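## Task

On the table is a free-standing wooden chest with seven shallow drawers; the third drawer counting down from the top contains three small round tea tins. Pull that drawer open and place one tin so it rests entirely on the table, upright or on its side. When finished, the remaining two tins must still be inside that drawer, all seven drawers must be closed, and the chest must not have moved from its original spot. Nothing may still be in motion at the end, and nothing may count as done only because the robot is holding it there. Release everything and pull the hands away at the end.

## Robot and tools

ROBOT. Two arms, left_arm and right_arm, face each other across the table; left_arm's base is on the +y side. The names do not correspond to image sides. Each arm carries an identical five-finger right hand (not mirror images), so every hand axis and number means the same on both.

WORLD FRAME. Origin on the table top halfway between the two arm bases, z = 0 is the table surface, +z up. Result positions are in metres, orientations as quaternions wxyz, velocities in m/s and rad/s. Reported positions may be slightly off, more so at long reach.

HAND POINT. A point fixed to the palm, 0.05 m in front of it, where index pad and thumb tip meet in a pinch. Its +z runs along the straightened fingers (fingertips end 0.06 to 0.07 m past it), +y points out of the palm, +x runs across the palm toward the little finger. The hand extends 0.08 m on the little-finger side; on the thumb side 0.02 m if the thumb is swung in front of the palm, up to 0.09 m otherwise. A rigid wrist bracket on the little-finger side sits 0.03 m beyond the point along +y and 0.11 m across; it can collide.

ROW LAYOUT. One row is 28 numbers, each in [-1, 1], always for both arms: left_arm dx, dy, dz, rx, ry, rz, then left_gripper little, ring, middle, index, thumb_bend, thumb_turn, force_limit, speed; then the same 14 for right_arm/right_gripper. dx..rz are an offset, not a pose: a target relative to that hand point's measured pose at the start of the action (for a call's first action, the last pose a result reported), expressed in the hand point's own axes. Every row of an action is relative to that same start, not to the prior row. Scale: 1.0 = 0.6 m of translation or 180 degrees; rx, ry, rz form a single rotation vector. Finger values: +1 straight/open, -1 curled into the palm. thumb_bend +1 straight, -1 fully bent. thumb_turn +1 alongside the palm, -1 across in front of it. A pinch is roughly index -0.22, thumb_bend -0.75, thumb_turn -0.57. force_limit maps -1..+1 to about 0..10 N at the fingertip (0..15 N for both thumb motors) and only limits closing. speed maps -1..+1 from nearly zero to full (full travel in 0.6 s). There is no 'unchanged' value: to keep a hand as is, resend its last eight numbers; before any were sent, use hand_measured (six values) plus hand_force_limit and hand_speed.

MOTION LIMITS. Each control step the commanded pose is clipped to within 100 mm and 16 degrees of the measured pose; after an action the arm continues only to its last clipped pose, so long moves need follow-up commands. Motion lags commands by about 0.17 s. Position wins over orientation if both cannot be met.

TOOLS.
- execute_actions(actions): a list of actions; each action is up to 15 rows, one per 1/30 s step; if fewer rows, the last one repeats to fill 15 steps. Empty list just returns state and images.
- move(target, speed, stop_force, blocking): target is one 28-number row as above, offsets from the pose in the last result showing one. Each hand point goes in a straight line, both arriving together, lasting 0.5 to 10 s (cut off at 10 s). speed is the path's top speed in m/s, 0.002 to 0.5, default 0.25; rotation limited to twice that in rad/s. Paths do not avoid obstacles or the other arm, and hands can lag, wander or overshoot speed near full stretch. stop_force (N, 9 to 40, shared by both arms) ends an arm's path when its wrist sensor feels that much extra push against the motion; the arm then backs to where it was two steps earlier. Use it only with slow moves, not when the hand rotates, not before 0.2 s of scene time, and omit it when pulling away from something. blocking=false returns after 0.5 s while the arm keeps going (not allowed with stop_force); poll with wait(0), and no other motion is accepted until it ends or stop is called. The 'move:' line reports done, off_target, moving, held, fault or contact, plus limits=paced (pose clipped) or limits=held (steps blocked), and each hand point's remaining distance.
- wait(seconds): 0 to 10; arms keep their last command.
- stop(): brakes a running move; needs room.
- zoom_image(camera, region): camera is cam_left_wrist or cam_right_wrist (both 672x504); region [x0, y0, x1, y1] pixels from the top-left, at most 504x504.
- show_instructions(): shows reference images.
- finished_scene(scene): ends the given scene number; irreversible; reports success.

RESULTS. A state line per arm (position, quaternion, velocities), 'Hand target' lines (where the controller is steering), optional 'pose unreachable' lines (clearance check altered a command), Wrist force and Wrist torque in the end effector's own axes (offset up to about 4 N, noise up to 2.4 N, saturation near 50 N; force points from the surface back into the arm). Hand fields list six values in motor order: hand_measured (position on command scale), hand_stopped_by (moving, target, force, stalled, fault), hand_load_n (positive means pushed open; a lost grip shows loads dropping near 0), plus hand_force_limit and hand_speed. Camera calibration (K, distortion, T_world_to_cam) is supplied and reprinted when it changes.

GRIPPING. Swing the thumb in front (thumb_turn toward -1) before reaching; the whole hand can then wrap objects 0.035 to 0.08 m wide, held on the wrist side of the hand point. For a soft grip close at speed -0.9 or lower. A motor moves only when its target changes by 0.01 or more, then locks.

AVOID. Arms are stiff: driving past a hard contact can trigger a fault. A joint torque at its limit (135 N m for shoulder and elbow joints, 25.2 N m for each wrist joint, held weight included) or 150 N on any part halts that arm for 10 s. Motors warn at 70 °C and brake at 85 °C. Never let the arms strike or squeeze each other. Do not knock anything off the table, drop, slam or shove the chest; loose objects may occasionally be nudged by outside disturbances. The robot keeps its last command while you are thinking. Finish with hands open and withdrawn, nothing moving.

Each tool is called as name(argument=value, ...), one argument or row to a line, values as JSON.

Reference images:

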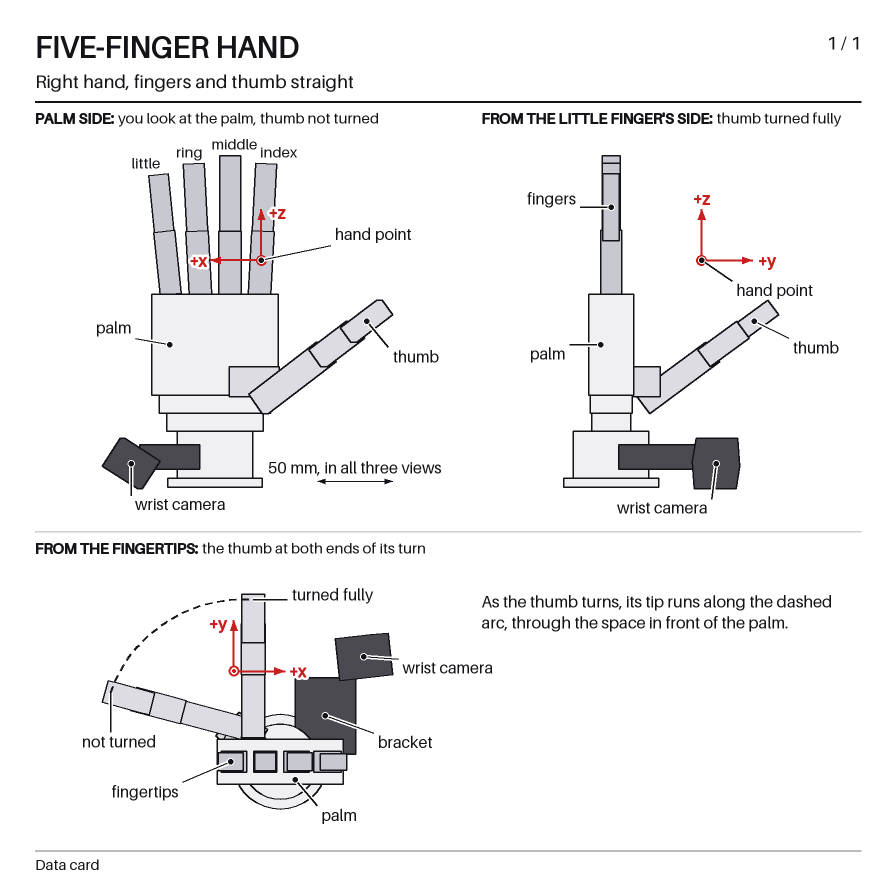

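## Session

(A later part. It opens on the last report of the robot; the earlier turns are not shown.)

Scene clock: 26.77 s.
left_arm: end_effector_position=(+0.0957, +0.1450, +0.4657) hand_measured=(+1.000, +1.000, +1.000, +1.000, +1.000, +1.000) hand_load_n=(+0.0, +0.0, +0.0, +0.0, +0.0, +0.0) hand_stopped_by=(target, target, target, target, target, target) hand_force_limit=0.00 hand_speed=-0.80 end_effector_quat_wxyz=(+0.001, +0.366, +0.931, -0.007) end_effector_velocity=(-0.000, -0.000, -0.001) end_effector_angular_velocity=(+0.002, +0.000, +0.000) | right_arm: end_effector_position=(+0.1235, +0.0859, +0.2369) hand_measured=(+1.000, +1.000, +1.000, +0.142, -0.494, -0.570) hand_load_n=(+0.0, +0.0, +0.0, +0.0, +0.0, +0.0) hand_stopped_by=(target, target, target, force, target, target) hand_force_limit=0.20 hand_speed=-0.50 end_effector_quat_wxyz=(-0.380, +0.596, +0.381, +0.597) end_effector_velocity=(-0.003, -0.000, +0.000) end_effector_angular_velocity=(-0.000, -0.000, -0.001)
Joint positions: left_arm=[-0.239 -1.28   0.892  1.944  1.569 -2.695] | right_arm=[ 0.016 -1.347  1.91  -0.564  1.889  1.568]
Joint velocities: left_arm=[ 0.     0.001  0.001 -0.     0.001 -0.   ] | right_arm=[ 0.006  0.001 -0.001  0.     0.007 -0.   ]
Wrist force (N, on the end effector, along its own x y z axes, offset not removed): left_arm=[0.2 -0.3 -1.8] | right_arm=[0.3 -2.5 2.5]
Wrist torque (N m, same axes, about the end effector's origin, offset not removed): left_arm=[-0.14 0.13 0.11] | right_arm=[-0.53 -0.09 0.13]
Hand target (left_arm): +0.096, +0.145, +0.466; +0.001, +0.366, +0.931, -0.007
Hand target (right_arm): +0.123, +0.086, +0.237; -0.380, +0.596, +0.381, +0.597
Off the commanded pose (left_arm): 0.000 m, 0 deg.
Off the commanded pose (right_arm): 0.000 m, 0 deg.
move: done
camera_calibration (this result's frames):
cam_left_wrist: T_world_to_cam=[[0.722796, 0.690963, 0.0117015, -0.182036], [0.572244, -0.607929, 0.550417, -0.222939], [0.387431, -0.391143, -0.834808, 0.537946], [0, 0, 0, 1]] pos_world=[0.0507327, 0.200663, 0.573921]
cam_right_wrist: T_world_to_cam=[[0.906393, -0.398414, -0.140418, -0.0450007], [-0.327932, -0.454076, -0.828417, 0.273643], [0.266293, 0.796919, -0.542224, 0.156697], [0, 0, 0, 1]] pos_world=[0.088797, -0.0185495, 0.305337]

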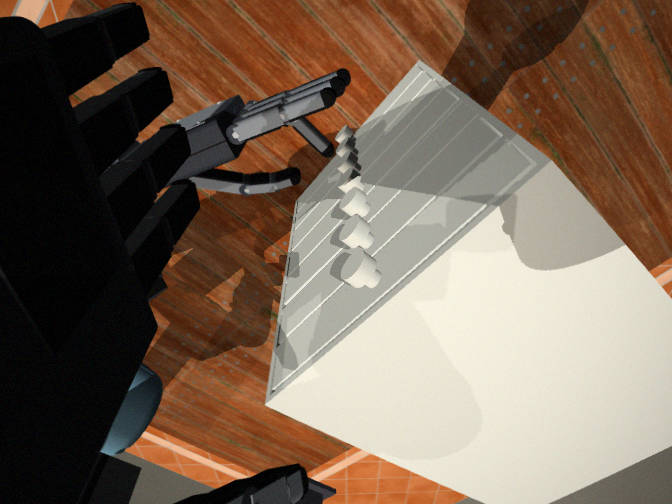

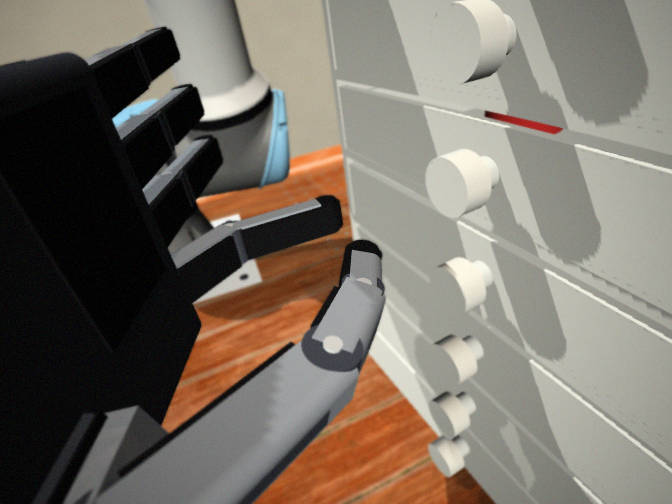

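move(
  target=[0,0,0,0,0,0,1,1,1,1,1,1,0,-0.8,0,0.098,0.055,0,0,0,1,1,1,0.5,-0.3,-0.57,1,0.5],
  speed=0.03,
  stop_force=9,
)

execute_actions(
  actions=[
    [[0,0,0,0,0,0,1,1,1,1,1,1,0,-0.8,0,0,0,0,0,0,1,1,1,-0.5,-0.7,-0.57,1,-0.5]],
    [[0,0,0,0,0,0,1,1,1,1,1,1,0,-0.8,0,0,0,0,0,0,1,1,1,-0.5,-0.7,-0.57,1,-0.5]],
    [[0,0,0,0,0,0,1,1,1,1,1,1,0,-0.8,0,0,0,0,0,0,1,1,1,-0.5,-0.7,-0.57,1,-0.5]],
  ],
)

Scene clock: 29.57 s.
left_arm: end_effector_position=(+0.0957, +0.1450, +0.4657) hand_measured=(+1.000, +1.000, +1.000, +1.000, +1.000, +1.000) hand_load_n=(+0.0, +0.0, +0.0, +0.0, +0.0, +0.0) hand_stopped_by=(target, target, target, target, target, target) hand_force_limit=0.00 hand_speed=-0.80 end_effector_quat_wxyz=(+0.001, +0.366, +0.931, -0.007) end_effector_velocity=(-0.000, +0.000, +0.000) end_effector_angular_velocity=(+0.000, +0.000, +0.000) | right_arm: end_effector_position=(+0.1879, +0.0908, +0.2372) hand_measured=(+1.000, +1.000, +1.000, +0.500, -0.304, -0.570) hand_load_n=(+0.0, +0.0, +0.0, +0.0, -3.5, -0.5) hand_stopped_by=(target, target, target, target, target, target) hand_force_limit=1.00 hand_speed=0.50 end_effector_quat_wxyz=(-0.379, +0.596, +0.381, +0.597) end_effector_velocity=(-0.006, -0.000, -0.000) end_effector_angular_velocity=(+0.000, +0.000, -0.002)
Joint positions: left_arm=[-0.239 -1.28   0.892  1.944  1.569 -2.695] | right_arm=[-0.131 -1.352  1.917 -0.565  1.742  1.568]
Joint velocities: left_arm=[-0. -0. -0.  0.  0. -0.] | right_arm=[ 0.015  0.    -0.    -0.     0.017  0.   ]
Wrist force (N, on the end effector, along its own x y z axes, offset not removed): left_arm=[-1.1 0.4 1.6] | right_arm=[0.4 -10.9 -10.3]
Wrist torque (N m, same axes, about the end effector's origin, offset not removed): left_arm=[-0.20 0.25 0.09] | right_arm=[-0.64 -0.03 0.11]
Hand target (left_arm): +0.096, +0.145, +0.466; +0.001, +0.366, +0.931, -0.007
Hand target (right_arm): +0.187, +0.091, +0.237; -0.380, +0.595, +0.381, +0.597
Off the commanded pose (left_arm): 0.000 m, 0 deg.
Off the commanded pose (right_arm): 0.003 m, 0 deg.
move: contact (right_arm)
camera_calibration (this result's frames):
cam_left_wrist: T_world_to_cam=[[0.722796, 0.690963, 0.0117012, -0.182035], [0.572244, -0.607929, 0.550417, -0.222939], [0.387431, -0.391143, -0.834808, 0.537946], [0, 0, 0, 1]] pos_world=[0.0507327, 0.200663, 0.573921]
cam_right_wrist: T_world_to_cam=[[0.906337, -0.39871, -0.139942, -0.1015], [-0.327703, -0.454144, -0.828471, 0.297144], [0.266766, 0.796733, -0.542266, 0.135732], [0, 0, 0, 1]] pos_world=[0.15316, -0.0136652, 0.305574]

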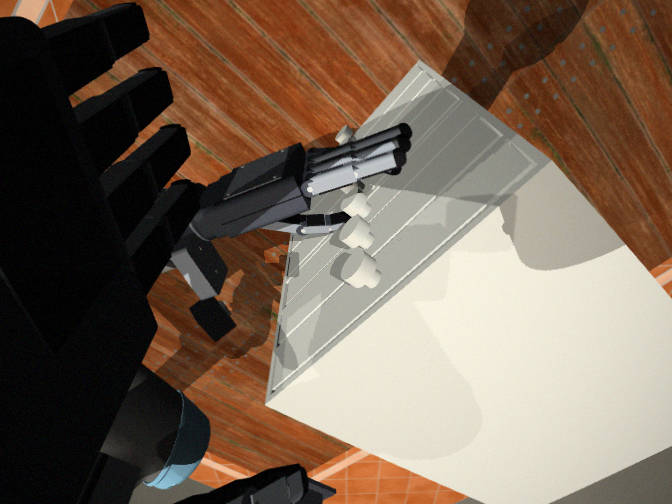

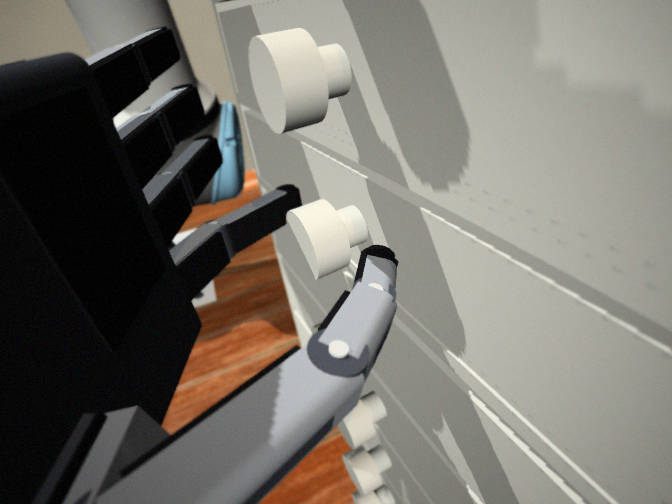

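Scene clock: 31.07 s.
left_arm: end_effector_position=(+0.0957, +0.1450, +0.4657) hand_measured=(+1.000, +1.000, +1.000, +1.000, +1.000, +1.000) hand_load_n=(+0.0, +0.0, +0.0, +0.0, +0.0, +0.0) hand_stopped_by=(target, target, target, target, target, target) hand_force_limit=0.00 hand_speed=-0.80 end_effector_quat_wxyz=(+0.001, +0.366, +0.931, -0.007) end_effector_velocity=(+0.000, -0.000, -0.000) end_effector_angular_velocity=(-0.000, -0.002, +0.000) | right_arm: end_effector_position=(+0.1879, +0.0908, +0.2372) hand_measured=(+1.000, +1.000, +1.000, +0.340, -0.536, -0.570) hand_load_n=(+0.0, +0.0, +0.0, +16.5, +14.0, +1.5) hand_stopped_by=(target, target, target, force, force, target) hand_force_limit=1.00 hand_speed=-0.50 end_effector_quat_wxyz=(-0.380, +0.595, +0.381, +0.597) end_effector_velocity=(+0.000, -0.000, -0.000) end_effector_angular_velocity=(-0.001, -0.000, -0.001)
Joint positions: left_arm=[-0.239 -1.28   0.892  1.944  1.569 -2.695] | right_arm=[-0.131 -1.352  1.917 -0.565  1.742  1.568]
Joint velocities: left_arm=[ 0.     0.     0.    -0.    -0.002 -0.   ] | right_arm=[-0.     0.     0.001 -0.     0.001 -0.   ]
Wrist force (N, on the end effector, along its own x y z axes, offset not removed): left_arm=[-1.6 0.0 0.0] | right_arm=[-2.3 -13.4 -4.9]
Wrist torque (N m, same axes, about the end effector's origin, offset not removed): left_arm=[-0.29 0.29 -0.02] | right_arm=[0.65 -0.05 0.21]
Hand target (left_arm): +0.096, +0.145, +0.466; +0.001, +0.366, +0.931, -0.007
Hand target (right_arm): +0.188, +0.091, +0.237; -0.380, +0.595, +0.381, +0.597
Off the commanded pose (left_arm): 0.000 m, 0 deg.
Off the commanded pose (right_arm): 0.000 m, 0 deg.
camera_calibration (this result's frames):
cam_left_wrist: T_world_to_cam=[[0.722796, 0.690963, 0.0117013, -0.182035], [0.572244, -0.607929, 0.550417, -0.222939], [0.387431, -0.391143, -0.834808, 0.537946], [0, 0, 0, 1]] pos_world=[0.0507327, 0.200663, 0.573921]
cam_right_wrist: T_world_to_cam=[[0.906368, -0.398632, -0.139965, -0.101455], [-0.327641, -0.454041, -0.828552, 0.297169], [0.266738, 0.796831, -0.542136, 0.135706], [0, 0, 0, 1]] pos_world=[0.153122, -0.0136508, 0.305591]

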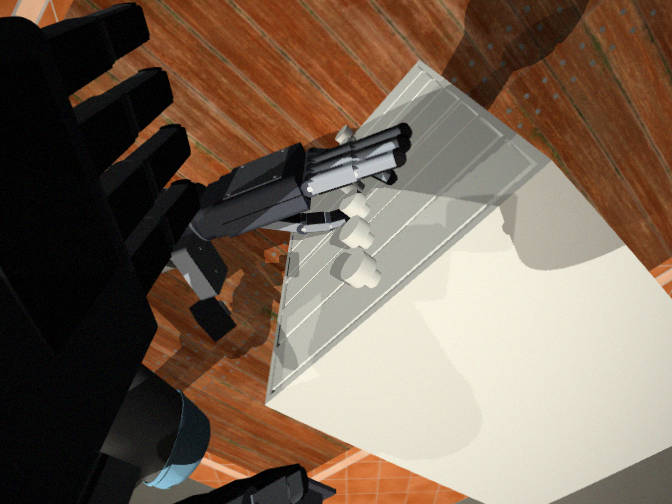

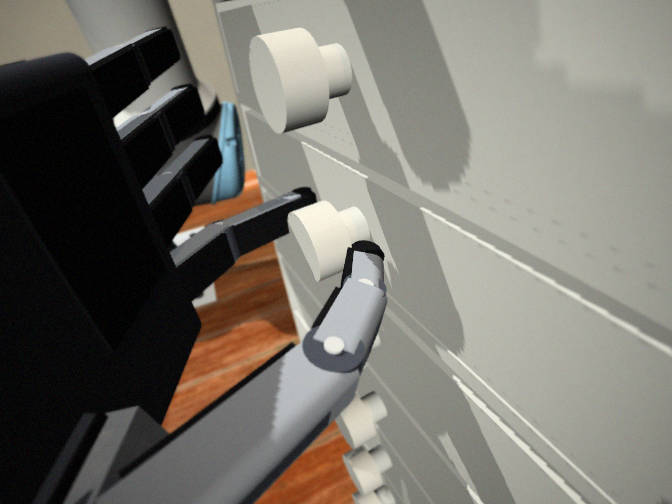

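move(
  target=[0,0,0,0,0,0,1,1,1,1,1,1,0,-0.8,0,-0.06,-0.03,0,0,0,1,1,1,-0.5,-0.7,-0.57,1,-0.5],
  speed=0.015,
)

Scene clock: 34.17 s.
left_arm: end_effector_position=(+0.0957, +0.1450, +0.4657) hand_measured=(+1.000, +1.000, +1.000, +1.000, +1.000, +1.000) hand_load_n=(+0.0, +0.0, +0.0, +0.0, +0.0, +0.0) hand_stopped_by=(target, target, target, target, target, target) hand_force_limit=0.00 hand_speed=-0.80 end_effector_quat_wxyz=(+0.001, +0.366, +0.931, -0.007) end_effector_velocity=(+0.000, +0.000, +0.000) end_effector_angular_velocity=(+0.000, +0.000, -0.000) | right_arm: end_effector_position=(+0.1479, +0.0897, +0.2370) hand_measured=(+1.000, +1.000, +1.000, +0.338, -0.536, -0.570) hand_load_n=(+0.0, +0.0, +0.0, -0.5, +12.5, +1.0) hand_stopped_by=(target, target, target, force, force, target) hand_force_limit=1.00 hand_speed=-0.50 end_effector_quat_wxyz=(-0.380, +0.596, +0.381, +0.597) end_effector_velocity=(-0.003, +0.001, +0.001) end_effector_angular_velocity=(+0.002, -0.000, +0.001)
Joint positions: left_arm=[-0.239 -1.28   0.892  1.944  1.569 -2.695] | right_arm=[-0.039 -1.347  1.911 -0.564  1.834  1.568]
Joint velocities: left_arm=[-0.    -0.001  0.     0.001  0.     0.   ] | right_arm=[ 0.006  0.    -0.002 -0.001  0.005 -0.   ]
Wrist force (N, on the end effector, along its own x y z axes, offset not removed): left_arm=[1.3 -0.9 0.2] | right_arm=[-2.2 8.8 -4.8]
Wrist torque (N m, same axes, about the end effector's origin, offset not removed): left_arm=[-0.38 -0.12 0.18] | right_arm=[-0.37 -0.09 0.22]
Hand target (left_arm): +0.096, +0.145, +0.466; +0.001, +0.366, +0.931, -0.007
Hand target (right_arm): +0.148, +0.090, +0.237; -0.380, +0.596, +0.381, +0.597
Off the commanded pose (left_arm): 0.000 m, 0 deg.
Off the commanded pose (right_arm): 0.000 m, 0 deg.
move: done
camera_calibration (this result's frames):
cam_left_wrist: T_world_to_cam=[[0.722796, 0.690963, 0.0117013, -0.182035], [0.572244, -0.607929, 0.550417, -0.222939], [0.387431, -0.391143, -0.834808, 0.537946], [0, 0, 0, 1]] pos_world=[0.0507327, 0.200663, 0.573921]
cam_right_wrist: T_world_to_cam=[[0.906337, -0.398601, -0.140249, -0.065636], [-0.327867, -0.453996, -0.828487, 0.283447], [0.266563, 0.796872, -0.542162, 0.147213], [0, 0, 0, 1]] pos_world=[0.11318, -0.0147885, 0.30544]

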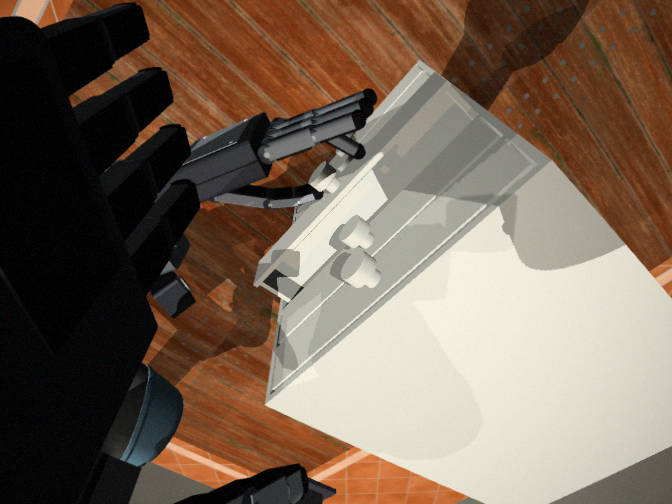

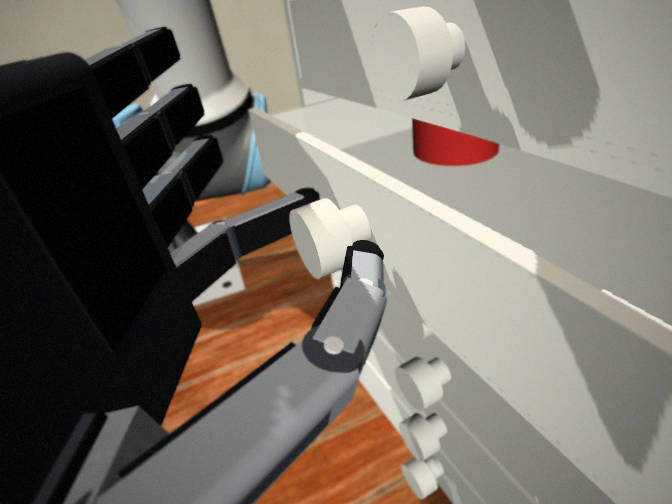

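move(
  target=[0,0,0,0,0,0,1,1,1,1,1,1,0,-0.8,0,-0.137,-0.06,0,0,0,1,1,1,-0.5,-0.7,-0.57,1,-0.5],
  speed=0.03,
)

Scene clock: 37.57 s.
left_arm: end_effector_position=(+0.0957, +0.1450, +0.4657) hand_measured=(+1.000, +1.000, +1.000, +1.000, +1.000, +1.000) hand_load_n=(+0.0, +0.0, +0.0, +0.0, +0.0, +0.0) hand_stopped_by=(target, target, target, target, target, target) hand_force_limit=0.00 hand_speed=-0.80 end_effector_quat_wxyz=(+0.001, +0.366, +0.931, -0.007) end_effector_velocity=(-0.001, -0.000, -0.000) end_effector_angular_velocity=(+0.001, +0.001, +0.000) | right_arm: end_effector_position=(+0.0584, +0.0917, +0.2367) hand_measured=(+1.000, +1.000, +1.000, +0.338, -0.528, -0.570) hand_load_n=(+0.0, +0.0, +0.0, +0.0, +23.5, -2.0) hand_stopped_by=(target, target, target, force, force, target) hand_force_limit=1.00 hand_speed=-0.50 end_effector_quat_wxyz=(-0.380, +0.596, +0.381, +0.597) end_effector_velocity=(-0.002, +0.000, +0.000) end_effector_angular_velocity=(+0.001, -0.000, -0.001)
Joint positions: left_arm=[-0.239 -1.28   0.892  1.944  1.569 -2.695] | right_arm=[ 0.165 -1.298  1.847 -0.549  2.038  1.569]
Joint velocities: left_arm=[ 0.     0.001 -0.    -0.     0.002 -0.   ] | right_arm=[ 0.006  0.002 -0.004  0.     0.006 -0.   ]
Wrist force (N, on the end effector, along its own x y z axes, offset not removed): left_arm=[1.1 -0.5 -0.5] | right_arm=[-0.1 18.5 -8.2]
Wrist torque (N m, same axes, about the end effector's origin, offset not removed): left_arm=[-0.21 -0.06 0.20] | right_arm=[-0.54 0.01 0.04]
Hand target (left_arm): +0.096, +0.145, +0.466; +0.001, +0.366, +0.931, -0.007
Hand target (right_arm): +0.058, +0.092, +0.237; -0.380, +0.596, +0.381, +0.597
Off the commanded pose (left_arm): 0.000 m, 0 deg.
Off the commanded pose (right_arm): 0.000 m, 0 deg.
move: done
camera_calibration (this result's frames):
cam_left_wrist: T_world_to_cam=[[0.722796, 0.690963, 0.0117011, -0.182035], [0.572244, -0.607929, 0.550417, -0.222939], [0.387431, -0.391143, -0.834808, 0.537946], [0, 0, 0, 1]] pos_world=[0.0507327, 0.200663, 0.573921]
cam_right_wrist: T_world_to_cam=[[0.90627, -0.39854, -0.140858, 0.0163183], [-0.328377, -0.453971, -0.828299, 0.25472], [0.266164, 0.796917, -0.542291, 0.169313], [0, 0, 0, 1]] pos_world=[0.02379, -0.0127901, 0.3051]

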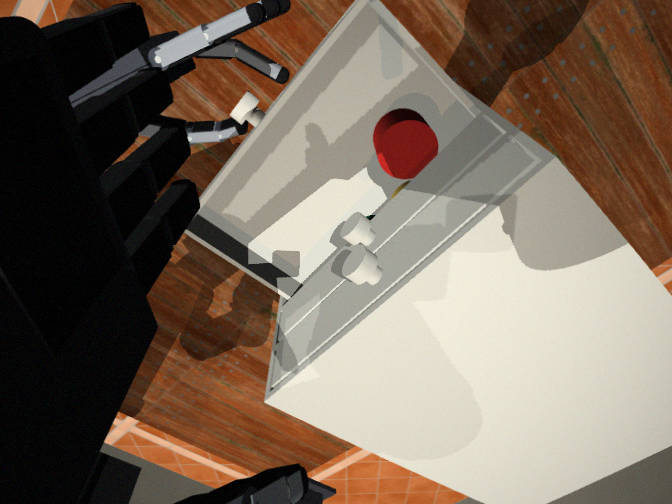

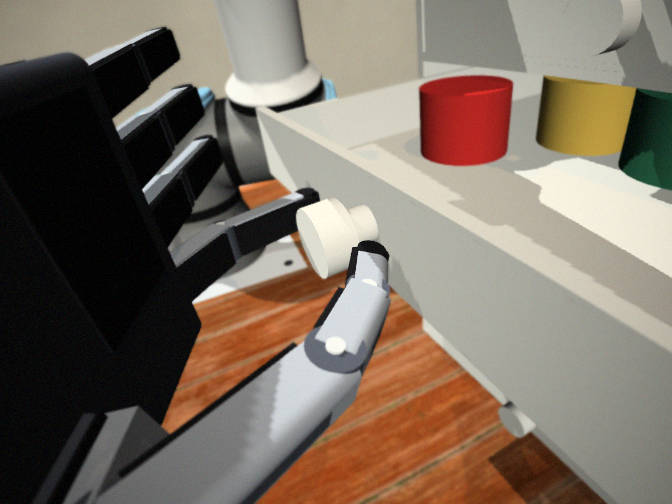

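execute_actions(
  actions=[
    [[0,0,0,0,0,0,1,1,1,1,1,1,0,-0.8,0,0.008,0,0,0,0,1,1,1,0.6,0,-0.57,1,0.5]],
    [[0,0,0,0,0,0,1,1,1,1,1,1,0,-0.8,0,0,0,0,0,0,1,1,1,0.6,0,-0.57,1,0.5]],
  ],
)

move(
  target=[0,0,0,0,0,0,1,1,1,1,1,1,0,-0.8,0,-0.08,-0.04,0,0,0,1,1,1,0.6,0,-0.57,1,0.5],
  speed=0.08,
)

Scene clock: 39.43 s.
left_arm: end_effector_position=(+0.0957, +0.1450, +0.4657) hand_measured=(+1.000, +1.000, +1.000, +1.000, +1.000, +1.000) hand_load_n=(+0.0, +0.0, +0.0, +0.0, +0.0, +0.0) hand_stopped_by=(target, target, target, target, target, target) hand_force_limit=0.00 hand_speed=-0.80 end_effector_quat_wxyz=(+0.001, +0.366, +0.931, -0.007) end_effector_velocity=(+0.001, +0.000, +0.000) end_effector_angular_velocity=(-0.000, -0.002, +0.000) | right_arm: end_effector_position=(+0.0627, +0.0897, +0.2367) hand_measured=(+1.000, +1.000, +1.000, +0.600, -0.002, -0.570) hand_load_n=(+0.0, +0.0, +0.0, +0.0, -1.5, +0.0) hand_stopped_by=(target, target, target, target, target, target) hand_force_limit=1.00 hand_speed=0.50 end_effector_quat_wxyz=(-0.380, +0.596, +0.381, +0.597) end_effector_velocity=(+0.001, +0.000, +0.001) end_effector_angular_velocity=(+0.001, -0.000, -0.002)
Joint positions: left_arm=[-0.239 -1.28   0.892  1.944  1.569 -2.695] | right_arm=[ 0.156 -1.305  1.857 -0.552  2.029  1.569]
Joint velocities: left_arm=[-0.    -0.    -0.     0.001 -0.002 -0.   ] | right_arm=[-0.    -0.    -0.002  0.     0.002 -0.   ]
Wrist force (N, on the end effector, along its own x y z axes, offset not removed): left_arm=[0.4 -0.5 0.9] | right_arm=[0.5 -4.4 3.0]
Wrist torque (N m, same axes, about the end effector's origin, offset not removed): left_arm=[-0.34 -0.01 0.13] | right_arm=[-0.65 -0.14 0.14]
Hand target (left_arm): +0.096, +0.145, +0.466; +0.001, +0.366, +0.931, -0.007
Hand target (right_arm): +0.063, +0.090, +0.237; -0.380, +0.596, +0.381, +0.596
Off the commanded pose (left_arm): 0.000 m, 0 deg.
Off the commanded pose (right_arm): 0.000 m, 0 deg.
camera_calibration (this result's frames):
cam_left_wrist: T_world_to_cam=[[0.722796, 0.690963, 0.0117011, -0.182035], [0.572244, -0.607929, 0.550417, -0.222939], [0.387431, -0.391143, -0.834808, 0.537946], [0, 0, 0, 1]] pos_world=[0.0507327, 0.200663, 0.573921]
cam_right_wrist: T_world_to_cam=[[0.906255, -0.398554, -0.140915, 0.0117054], [-0.32842, -0.453917, -0.828311, 0.255238], [0.266163, 0.79694, -0.542258, 0.169771], [0, 0, 0, 1]] pos_world=[0.0280304, -0.0147753, 0.305125]

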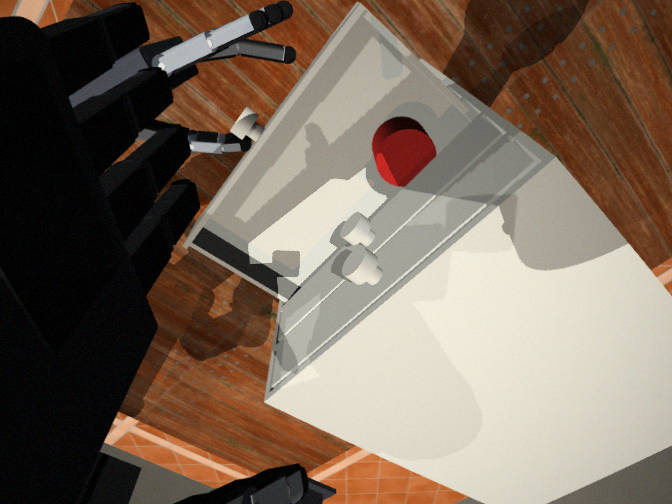

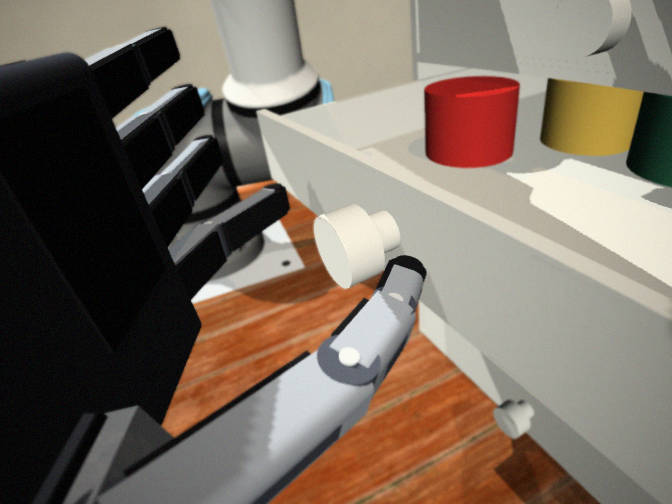

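Scene clock: 40.60 s.
left_arm: end_effector_position=(+0.0957, +0.1450, +0.4657) hand_measured=(+1.000, +1.000, +1.000, +1.000, +1.000, +1.000) hand_load_n=(+0.0, +0.0, +0.0, +0.0, +0.0, +0.0) hand_stopped_by=(target, target, target, target, target, target) hand_force_limit=0.00 hand_speed=-0.80 end_effector_quat_wxyz=(+0.001, +0.366, +0.931, -0.007) end_effector_velocity=(+0.000, +0.000, +0.000) end_effector_angular_velocity=(-0.002, +0.000, -0.000) | right_arm: end_effector_position=(+0.0094, +0.0881, +0.2365) hand_measured=(+1.000, +1.000, +1.000, +0.600, -0.002, -0.570) hand_load_n=(+0.0, +0.0, +0.0, +0.0, +0.0, +0.0) hand_stopped_by=(target, target, target, target, target, target) hand_force_limit=1.00 hand_speed=0.50 end_effector_quat_wxyz=(-0.380, +0.596, +0.381, +0.596) end_effector_velocity=(-0.003, -0.000, -0.000) end_effector_angular_velocity=(-0.000, +0.000, -0.002)
Joint positions: left_arm=[-0.239 -1.28   0.892  1.944  1.569 -2.695] | right_arm=[ 0.273 -1.267  1.805 -0.538  2.146  1.569]
Joint velocities: left_arm=[-0.    -0.001  0.    -0.001 -0.     0.   ] | right_arm=[ 0.006  0.003 -0.004  0.001  0.008  0.   ]
Wrist force (N, on the end effector, along its own x y z axes, offset not removed): left_arm=[-0.2 -0.4 -0.4] | right_arm=[0.4 -1.4 1.6]
Wrist torque (N m, same axes, about the end effector's origin, offset not removed): left_arm=[-0.26 0.18 0.07] | right_arm=[-0.27 -0.08 0.14]
Hand target (left_arm): +0.096, +0.145, +0.466; +0.001, +0.366, +0.931, -0.007
Hand target (right_arm): +0.009, +0.088, +0.237; -0.380, +0.596, +0.381, +0.596
Off the commanded pose (left_arm): 0.000 m, 0 deg.
Off the commanded pose (right_arm): 0.000 m, 0 deg.
move: done
camera_calibration (this result's frames):
cam_left_wrist: T_world_to_cam=[[0.722796, 0.690962, 0.0117011, -0.182035], [0.572244, -0.607929, 0.550417, -0.222939], [0.387431, -0.391143, -0.834808, 0.537946], [0, 0, 0, 1]] pos_world=[0.0507327, 0.200663, 0.573921]
cam_right_wrist: T_world_to_cam=[[0.90624, -0.398471, -0.141246, 0.0594741], [-0.328682, -0.453951, -0.828189, 0.236836], [0.265891, 0.796962, -0.542359, 0.185105], [0, 0, 0, 1]] pos_world=[-0.0252718, -0.0163115, 0.304939]

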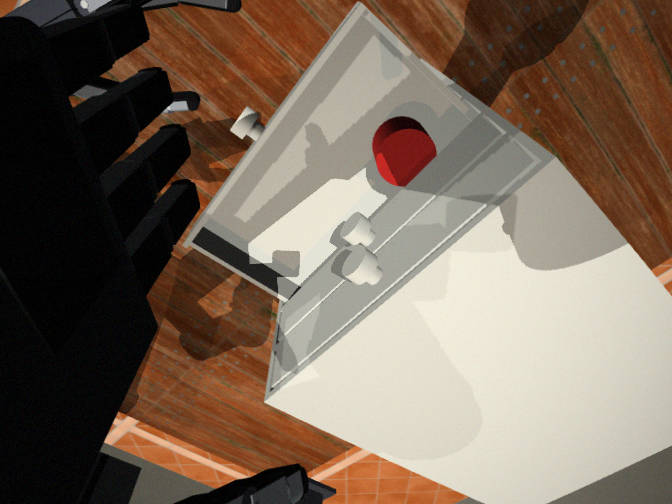

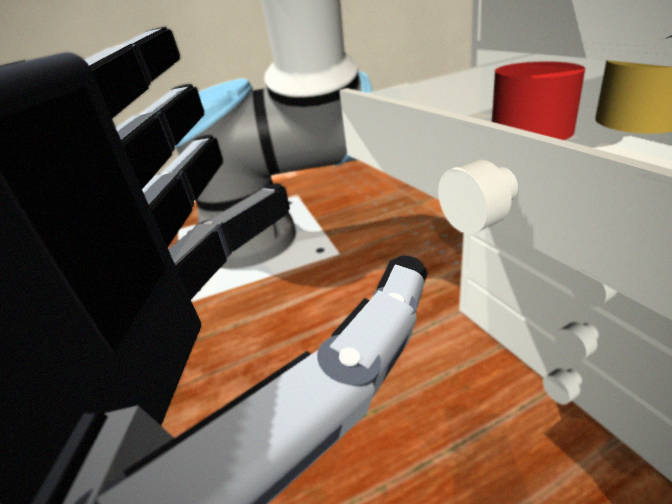

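move(
  target=[0,0.05,0,0.343,-0.135,-0.212,0.6,0.6,0.6,0.55,0.1,-0.7,0.2,0.5,0,-0.1,-0.25,0,0,0,1,1,1,0.6,0,-0.57,1,0.5],
)

Scene clock: 44.50 s.
left_arm: end_effector_position=(+0.1162, +0.1669, +0.4656) hand_measured=(+0.600, +0.600, +0.600, +0.550, +0.100, -0.700) hand_load_n=(+0.0, +0.0, +0.0, +0.0, +0.0, +0.0) hand_stopped_by=(target, target, target, target, target, target) hand_force_limit=0.20 hand_speed=0.50 end_effector_quat_wxyz=(+0.002, +0.001, -0.840, +0.542) end_effector_velocity=(-0.000, +0.000, -0.000) end_effector_angular_velocity=(-0.010, -0.004, +0.011) | right_arm: end_effector_position=(-0.0350, +0.0467, +0.2364) hand_measured=(+1.000, +1.000, +1.000, +0.600, -0.002, -0.570) hand_load_n=(+0.0, +0.0, +0.0, +0.0, +0.0, +0.0) hand_stopped_by=(target, target, target, target, target, target) hand_force_limit=1.00 hand_speed=0.50 end_effector_quat_wxyz=(-0.380, +0.596, +0.381, +0.596) end_effector_velocity=(+0.000, -0.000, +0.000) end_effector_angular_velocity=(+0.001, +0.000, -0.002)
Joint positions: left_arm=[-0.414 -2.043  1.59   0.922  1.141 -3.355] | right_arm=[ 0.386 -1.302  1.853 -0.55   2.259  1.57 ]
Joint velocities: left_arm=[-0.029 -0.011  0.011 -0.002 -0.039 -0.012] | right_arm=[ 0.     0.    -0.001 -0.     0.002  0.   ]
Wrist force (N, on the end effector, along its own x y z axes, offset not removed): left_arm=[-0.3 0.0 -0.1] | right_arm=[-0.3 -1.7 3.5]
Wrist torque (N m, same axes, about the end effector's origin, offset not removed): left_arm=[-0.13 0.21 0.05] | right_arm=[-0.46 -0.02 0.15]
Hand target (left_arm): +0.116, +0.167, +0.466; -0.002, -0.001, +0.840, -0.543
Hand target (right_arm): -0.035, +0.047, +0.236; -0.380, +0.596, +0.381, +0.596
Off the commanded pose (left_arm): 0.000 m, 0 deg.
Off the commanded pose (right_arm): 0.101 m, 0 deg; position clipped at the last step of the last action.
move: held (right_arm); limits=paced,held; held on 62 of 99 steps (right_arm), including the last (right_arm)
pose unreachable (right arm): on one or more control steps of this call, first in action 0 (counted from 0), this arm could not follow its commanded pose, so it was not sent that pose on those steps. On the call's last step it was still not sent that pose. It may still have moved: this result reports where it is.
cause: the commanded pose would bring two parts of the arm too close to each other (joints 4 (wrist 1) to 6 (wrist 3) lie between them).
camera_calibration (this result's frames):
cam_left_wrist: T_world_to_cam=[[0.0549703, 0.432338, -0.900035, 0.333279], [0.839041, 0.468651, 0.276365, -0.304312], [0.541285, -0.770358, -0.336987, 0.352122], [0, 0, 0, 1]] pos_world=[0.0464109, 0.269787, 0.502724]
cam_right_wrist: T_world_to_cam=[[0.906262, -0.39831, -0.141555, 0.0831606], [-0.328931, -0.45415, -0.827981, 0.203296], [0.265506, 0.796929, -0.542596, 0.229948], [0, 0, 0, 1]] pos_world=[-0.0695473, -0.0578012, 0.304866]

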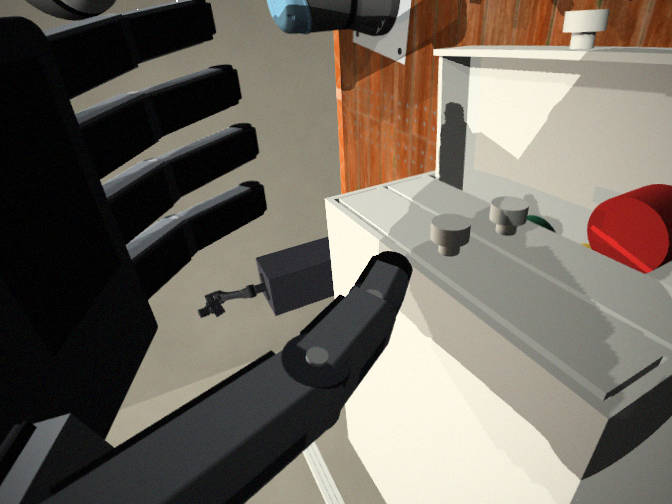

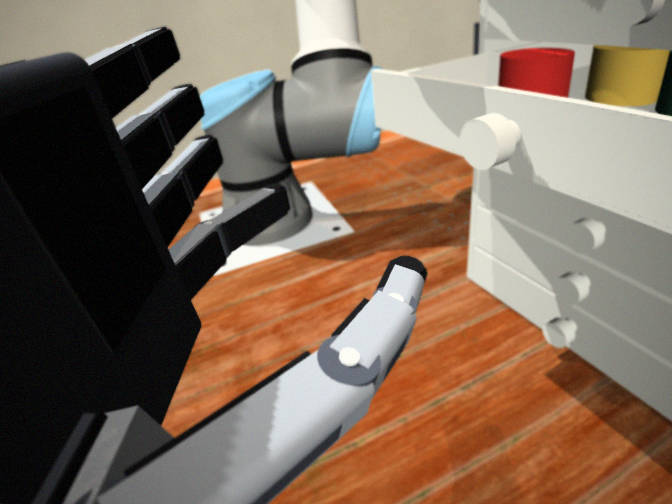

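move(
  target=[-0.085,0.215,0.113,0,0,0,0.6,0.6,0.6,0.55,0.1,-0.7,0.2,0.5,0,0,0,0,0,0,1,1,1,0.6,0,-0.57,1,0.5],
  speed=0.12,
)

Scene clock: 46.60 s.
left_arm: end_effector_position=(+0.1665, +0.1584, +0.3204) hand_measured=(+0.600, +0.600, +0.600, +0.550, +0.100, -0.700) hand_load_n=(+0.0, +0.0, +0.0, +5.5, +0.0, +0.0) hand_stopped_by=(target, target, target, target, target, target) hand_force_limit=0.20 hand_speed=0.50 end_effector_quat_wxyz=(+0.002, +0.001, -0.840, +0.542) end_effector_velocity=(+0.001, -0.000, -0.002) end_effector_angular_velocity=(-0.001, +0.001, -0.002) | right_arm: end_effector_position=(-0.0350, +0.0467, +0.2364) hand_measured=(+1.000, +1.000, +1.000, +0.600, -0.002, -0.570) hand_load_n=(+0.0, +0.0, +0.0, +0.0, +0.0, +0.0) hand_stopped_by=(target, target, target, target, target, target) hand_force_limit=1.00 hand_speed=0.50 end_effector_quat_wxyz=(-0.380, +0.596, +0.381, +0.596) end_effector_velocity=(+0.000, -0.000, -0.000) end_effector_angular_velocity=(-0.001, -0.001, -0.000)
Joint positions: left_arm=[-0.042 -2.039  1.969  0.496  1.477 -3.188] | right_arm=[ 0.386 -1.302  1.853 -0.55   2.259  1.57 ]
Joint velocities: left_arm=[ 0.011  0.003  0.004 -0.009  0.013  0.004] | right_arm=[-0.    -0.     0.001 -0.     0.    -0.001]
Wrist force (N, on the end effector, along its own x y z axes, offset not removed): left_arm=[34.4 -11.6 -12.1] | right_arm=[-0.3 -1.5 3.3]
Wrist torque (N m, same axes, about the end effector's origin, offset not removed): left_arm=[0.94 1.46 1.61] | right_arm=[-0.48 0.00 0.13]
Hand target (left_arm): +0.167, +0.158, +0.320; -0.002, -0.001, +0.840, -0.542
Hand target (right_arm): -0.035, +0.047, +0.236; -0.380, +0.596, +0.381, +0.596
Off the commanded pose (left_arm): 0.001 m, 0 deg.
Off the commanded pose (right_arm): 0.000 m, 0 deg.
move: done
camera_calibration (this result's frames):
cam_left_wrist: T_world_to_cam=[[0.0558975, 0.432162, -0.900062, 0.20338], [0.8386, 0.468926, 0.277234, -0.3027], [0.541872, -0.770288, -0.3362, 0.26902], [0, 0, 0, 1]] pos_world=[0.0967012, 0.261273, 0.357417]
cam_right_wrist: T_world_to_cam=[[0.906262, -0.398311, -0.141555, 0.0831605], [-0.328931, -0.454151, -0.82798, 0.203296], [0.265506, 0.796929, -0.542596, 0.229948], [0, 0, 0, 1]] pos_world=[-0.0695473, -0.0578013, 0.304866]

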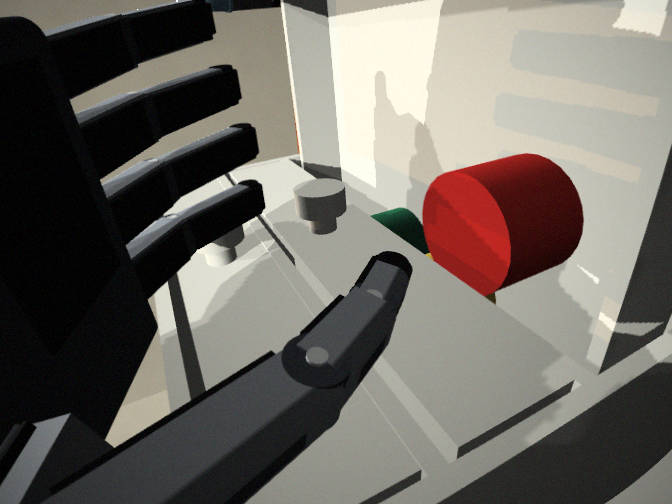

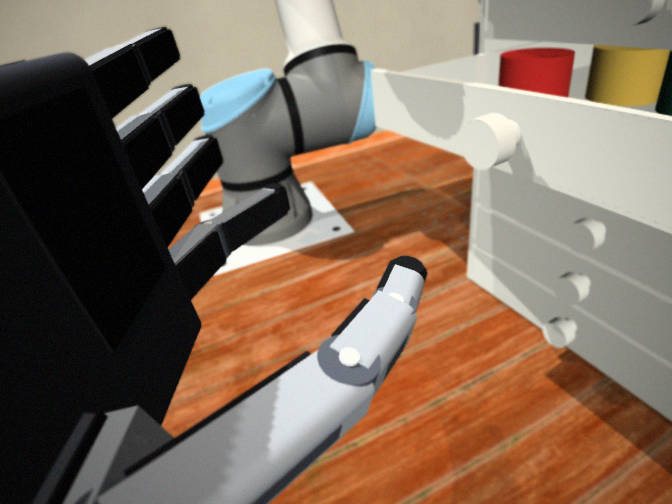

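move(
  target=[0.07,0,0,0,0,0,0.6,0.6,0.6,0.55,0.1,-0.7,0.2,0.5,0,0,0,0,0,0,1,1,1,0.6,0,-0.57,1,0.5],
  speed=0.05,
)

Scene clock: 47.97 s.
left_arm: end_effector_position=(+0.1249, +0.1584, +0.3205) hand_measured=(+0.600, +0.600, +0.600, +0.550, +0.100, -0.700) hand_load_n=(+0.0, +0.0, +0.0, +0.0, +0.0, +0.0) hand_stopped_by=(target, target, target, target, target, target) hand_force_limit=0.20 hand_speed=0.50 end_effector_quat_wxyz=(+0.002, +0.001, -0.840, +0.542) end_effector_velocity=(-0.004, +0.000, -0.000) end_effector_angular_velocity=(+0.000, -0.002, +0.004) | right_arm: end_effector_position=(-0.0350, +0.0467, +0.2364) hand_measured=(+1.000, +1.000, +1.000, +0.600, -0.002, -0.570) hand_load_n=(+0.0, +0.0, +0.0, +0.0, +0.0, +0.0) hand_stopped_by=(target, target, target, target, target, target) hand_force_limit=1.00 hand_speed=0.50 end_effector_quat_wxyz=(-0.380, +0.596, +0.381, +0.596) end_effector_velocity=(+0.000, -0.000, -0.000) end_effector_angular_velocity=(-0.001, +0.000, +0.000)
Joint positions: left_arm=[-0.32  -2.103  2.002  0.553  1.226 -3.31 ] | right_arm=[ 0.386 -1.302  1.853 -0.55   2.259  1.57 ]
Joint velocities: left_arm=[-0.032 -0.005  0.004  0.007 -0.033 -0.015] | right_arm=[-0.     0.     0.001  0.001 -0.     0.   ]
Wrist force (N, on the end effector, along its own x y z axes, offset not removed): left_arm=[-1.3 -1.3 -0.2] | right_arm=[-0.5 -3.1 2.8]
Wrist torque (N m, same axes, about the end effector's origin, offset not removed): left_arm=[-0.46 0.20 0.05] | right_arm=[-0.69 -0.08 0.09]
Hand target (left_arm): +0.124, +0.158, +0.320; -0.002, -0.001, +0.840, -0.542
Hand target (right_arm): -0.035, +0.047, +0.236; -0.380, +0.596, +0.381, +0.596
Off the commanded pose (left_arm): 0.000 m, 0 deg.
Off the commanded pose (right_arm): 0.000 m, 0 deg.
move: done
camera_calibration (this result's frames):
cam_left_wrist: T_world_to_cam=[[0.05516, 0.432229, -0.900075, 0.205822], [0.839262, 0.468287, 0.276311, -0.267488], [0.540923, -0.77064, -0.336922, 0.29204], [0, 0, 0, 1]] pos_world=[0.0551678, 0.261357, 0.357559]
cam_right_wrist: T_world_to_cam=[[0.906262, -0.398311, -0.141555, 0.0831604], [-0.328931, -0.454151, -0.82798, 0.203296], [0.265506, 0.796929, -0.542596, 0.229948], [0, 0, 0, 1]] pos_world=[-0.0695473, -0.0578013, 0.304866]

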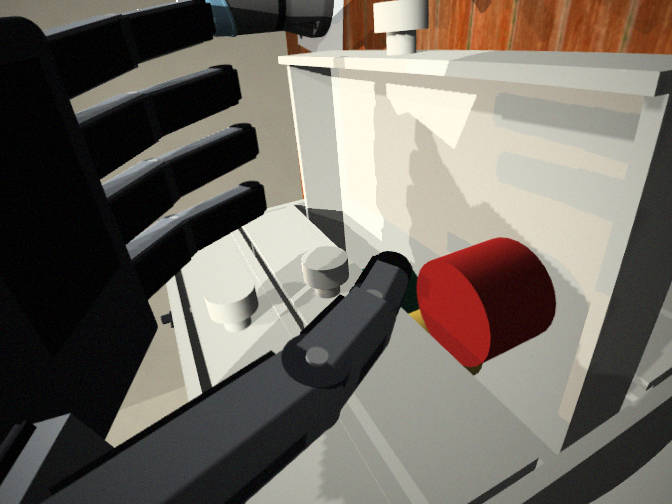

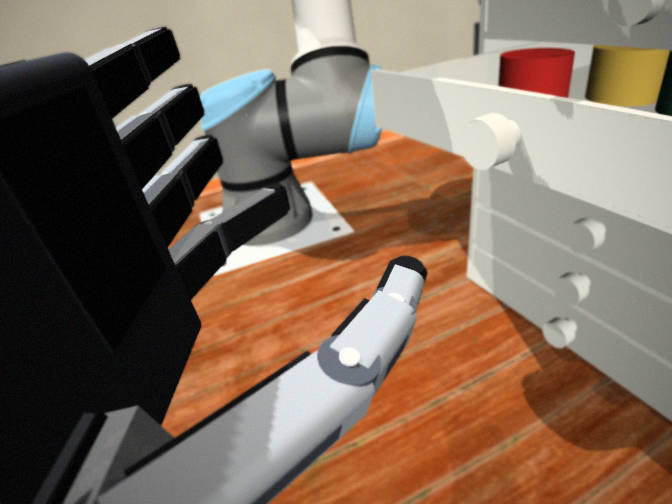

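move(
  target=[0,-0.18,-0.085,0,0,0,0.6,0.6,0.6,0.55,0.1,-0.7,0.2,0.5,0,0.06,0.09,0,0,0,1,1,1,0.5,-0.3,-0.57,1,0.5],
  speed=0.12,
)

Scene clock: 50.00 s.
left_arm: end_effector_position=(+0.1253, +0.1602, +0.4396) hand_measured=(+0.600, +0.600, +0.600, +0.550, +0.100, -0.700) hand_load_n=(+0.0, +0.0, +0.0, +0.0, +0.0, +0.0) hand_stopped_by=(target, target, target, target, target, target) hand_force_limit=0.20 hand_speed=0.50 end_effector_quat_wxyz=(+0.002, +0.001, -0.840, +0.542) end_effector_velocity=(+0.000, -0.000, +0.002) end_effector_angular_velocity=(+0.002, -0.000, +0.002) | right_arm: end_effector_position=(+0.0203, +0.0804, +0.2365) hand_measured=(+1.000, +1.000, +1.000, +0.500, -0.300, -0.570) hand_load_n=(+0.0, +0.0, +0.0, +0.0, +0.0, +0.0) hand_stopped_by=(target, target, target, target, target, target) hand_force_limit=1.00 hand_speed=0.50 end_effector_quat_wxyz=(-0.380, +0.596, +0.381, +0.596) end_effector_velocity=(+0.001, +0.000, -0.001) end_effector_angular_velocity=(-0.001, +0.000, +0.000)
Joint positions: left_arm=[-0.322 -2.039  1.659  0.833  1.224 -3.311] | right_arm=[ 0.251 -1.292  1.839 -0.547  2.124  1.569]
Joint velocities: left_arm=[ 0.001  0.004 -0.009  0.007 -0.001 -0.001] | right_arm=[-0.002  0.001  0.    -0.001 -0.002  0.   ]
Wrist force (N, on the end effector, along its own x y z axes, offset not removed): left_arm=[1.1 0.5 -0.3] | right_arm=[-0.3 -1.9 2.0]
Wrist torque (N m, same axes, about the end effector's origin, offset not removed): left_arm=[-0.15 -0.06 0.12] | right_arm=[-0.45 0.07 0.13]
Hand target (left_arm): +0.125, +0.160, +0.440; -0.002, -0.001, +0.840, -0.542
Hand target (right_arm): +0.020, +0.080, +0.237; -0.380, +0.596, +0.381, +0.596
Off the commanded pose (left_arm): 0.000 m, 0 deg.
Off the commanded pose (right_arm): 0.000 m, 0 deg.
move: done
camera_calibration (this result's frames):
cam_left_wrist: T_world_to_cam=[[0.0552042, 0.432069, -0.900149, 0.312272], [0.839294, 0.468269, 0.27624, -0.301601], [0.540867, -0.77074, -0.336783, 0.333335], [0, 0, 0, 1]] pos_world=[0.0556034, 0.263222, 0.476667]
cam_right_wrist: T_world_to_cam=[[0.906319, -0.398314, -0.141183, 0.0464031], [-0.328571, -0.454083, -0.828161, 0.236925], [0.265759, 0.796966, -0.542418, 0.188405], [0, 0, 0, 1]] pos_world=[-0.0142796, -0.0240855, 0.304958]

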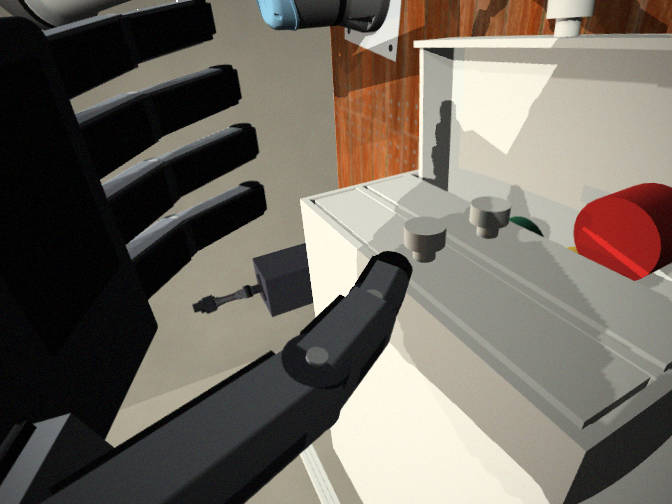

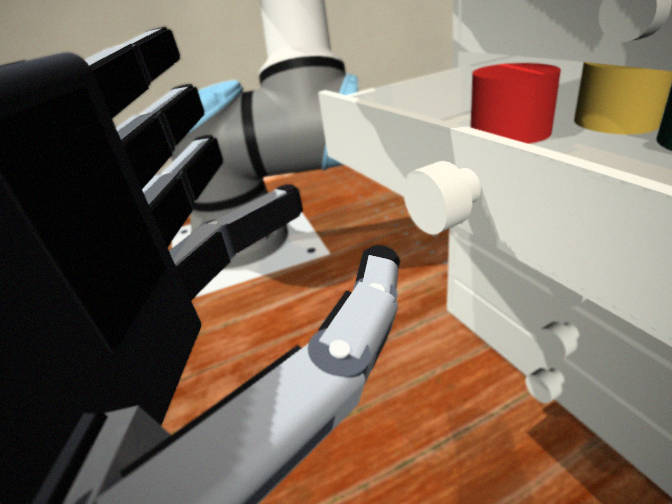

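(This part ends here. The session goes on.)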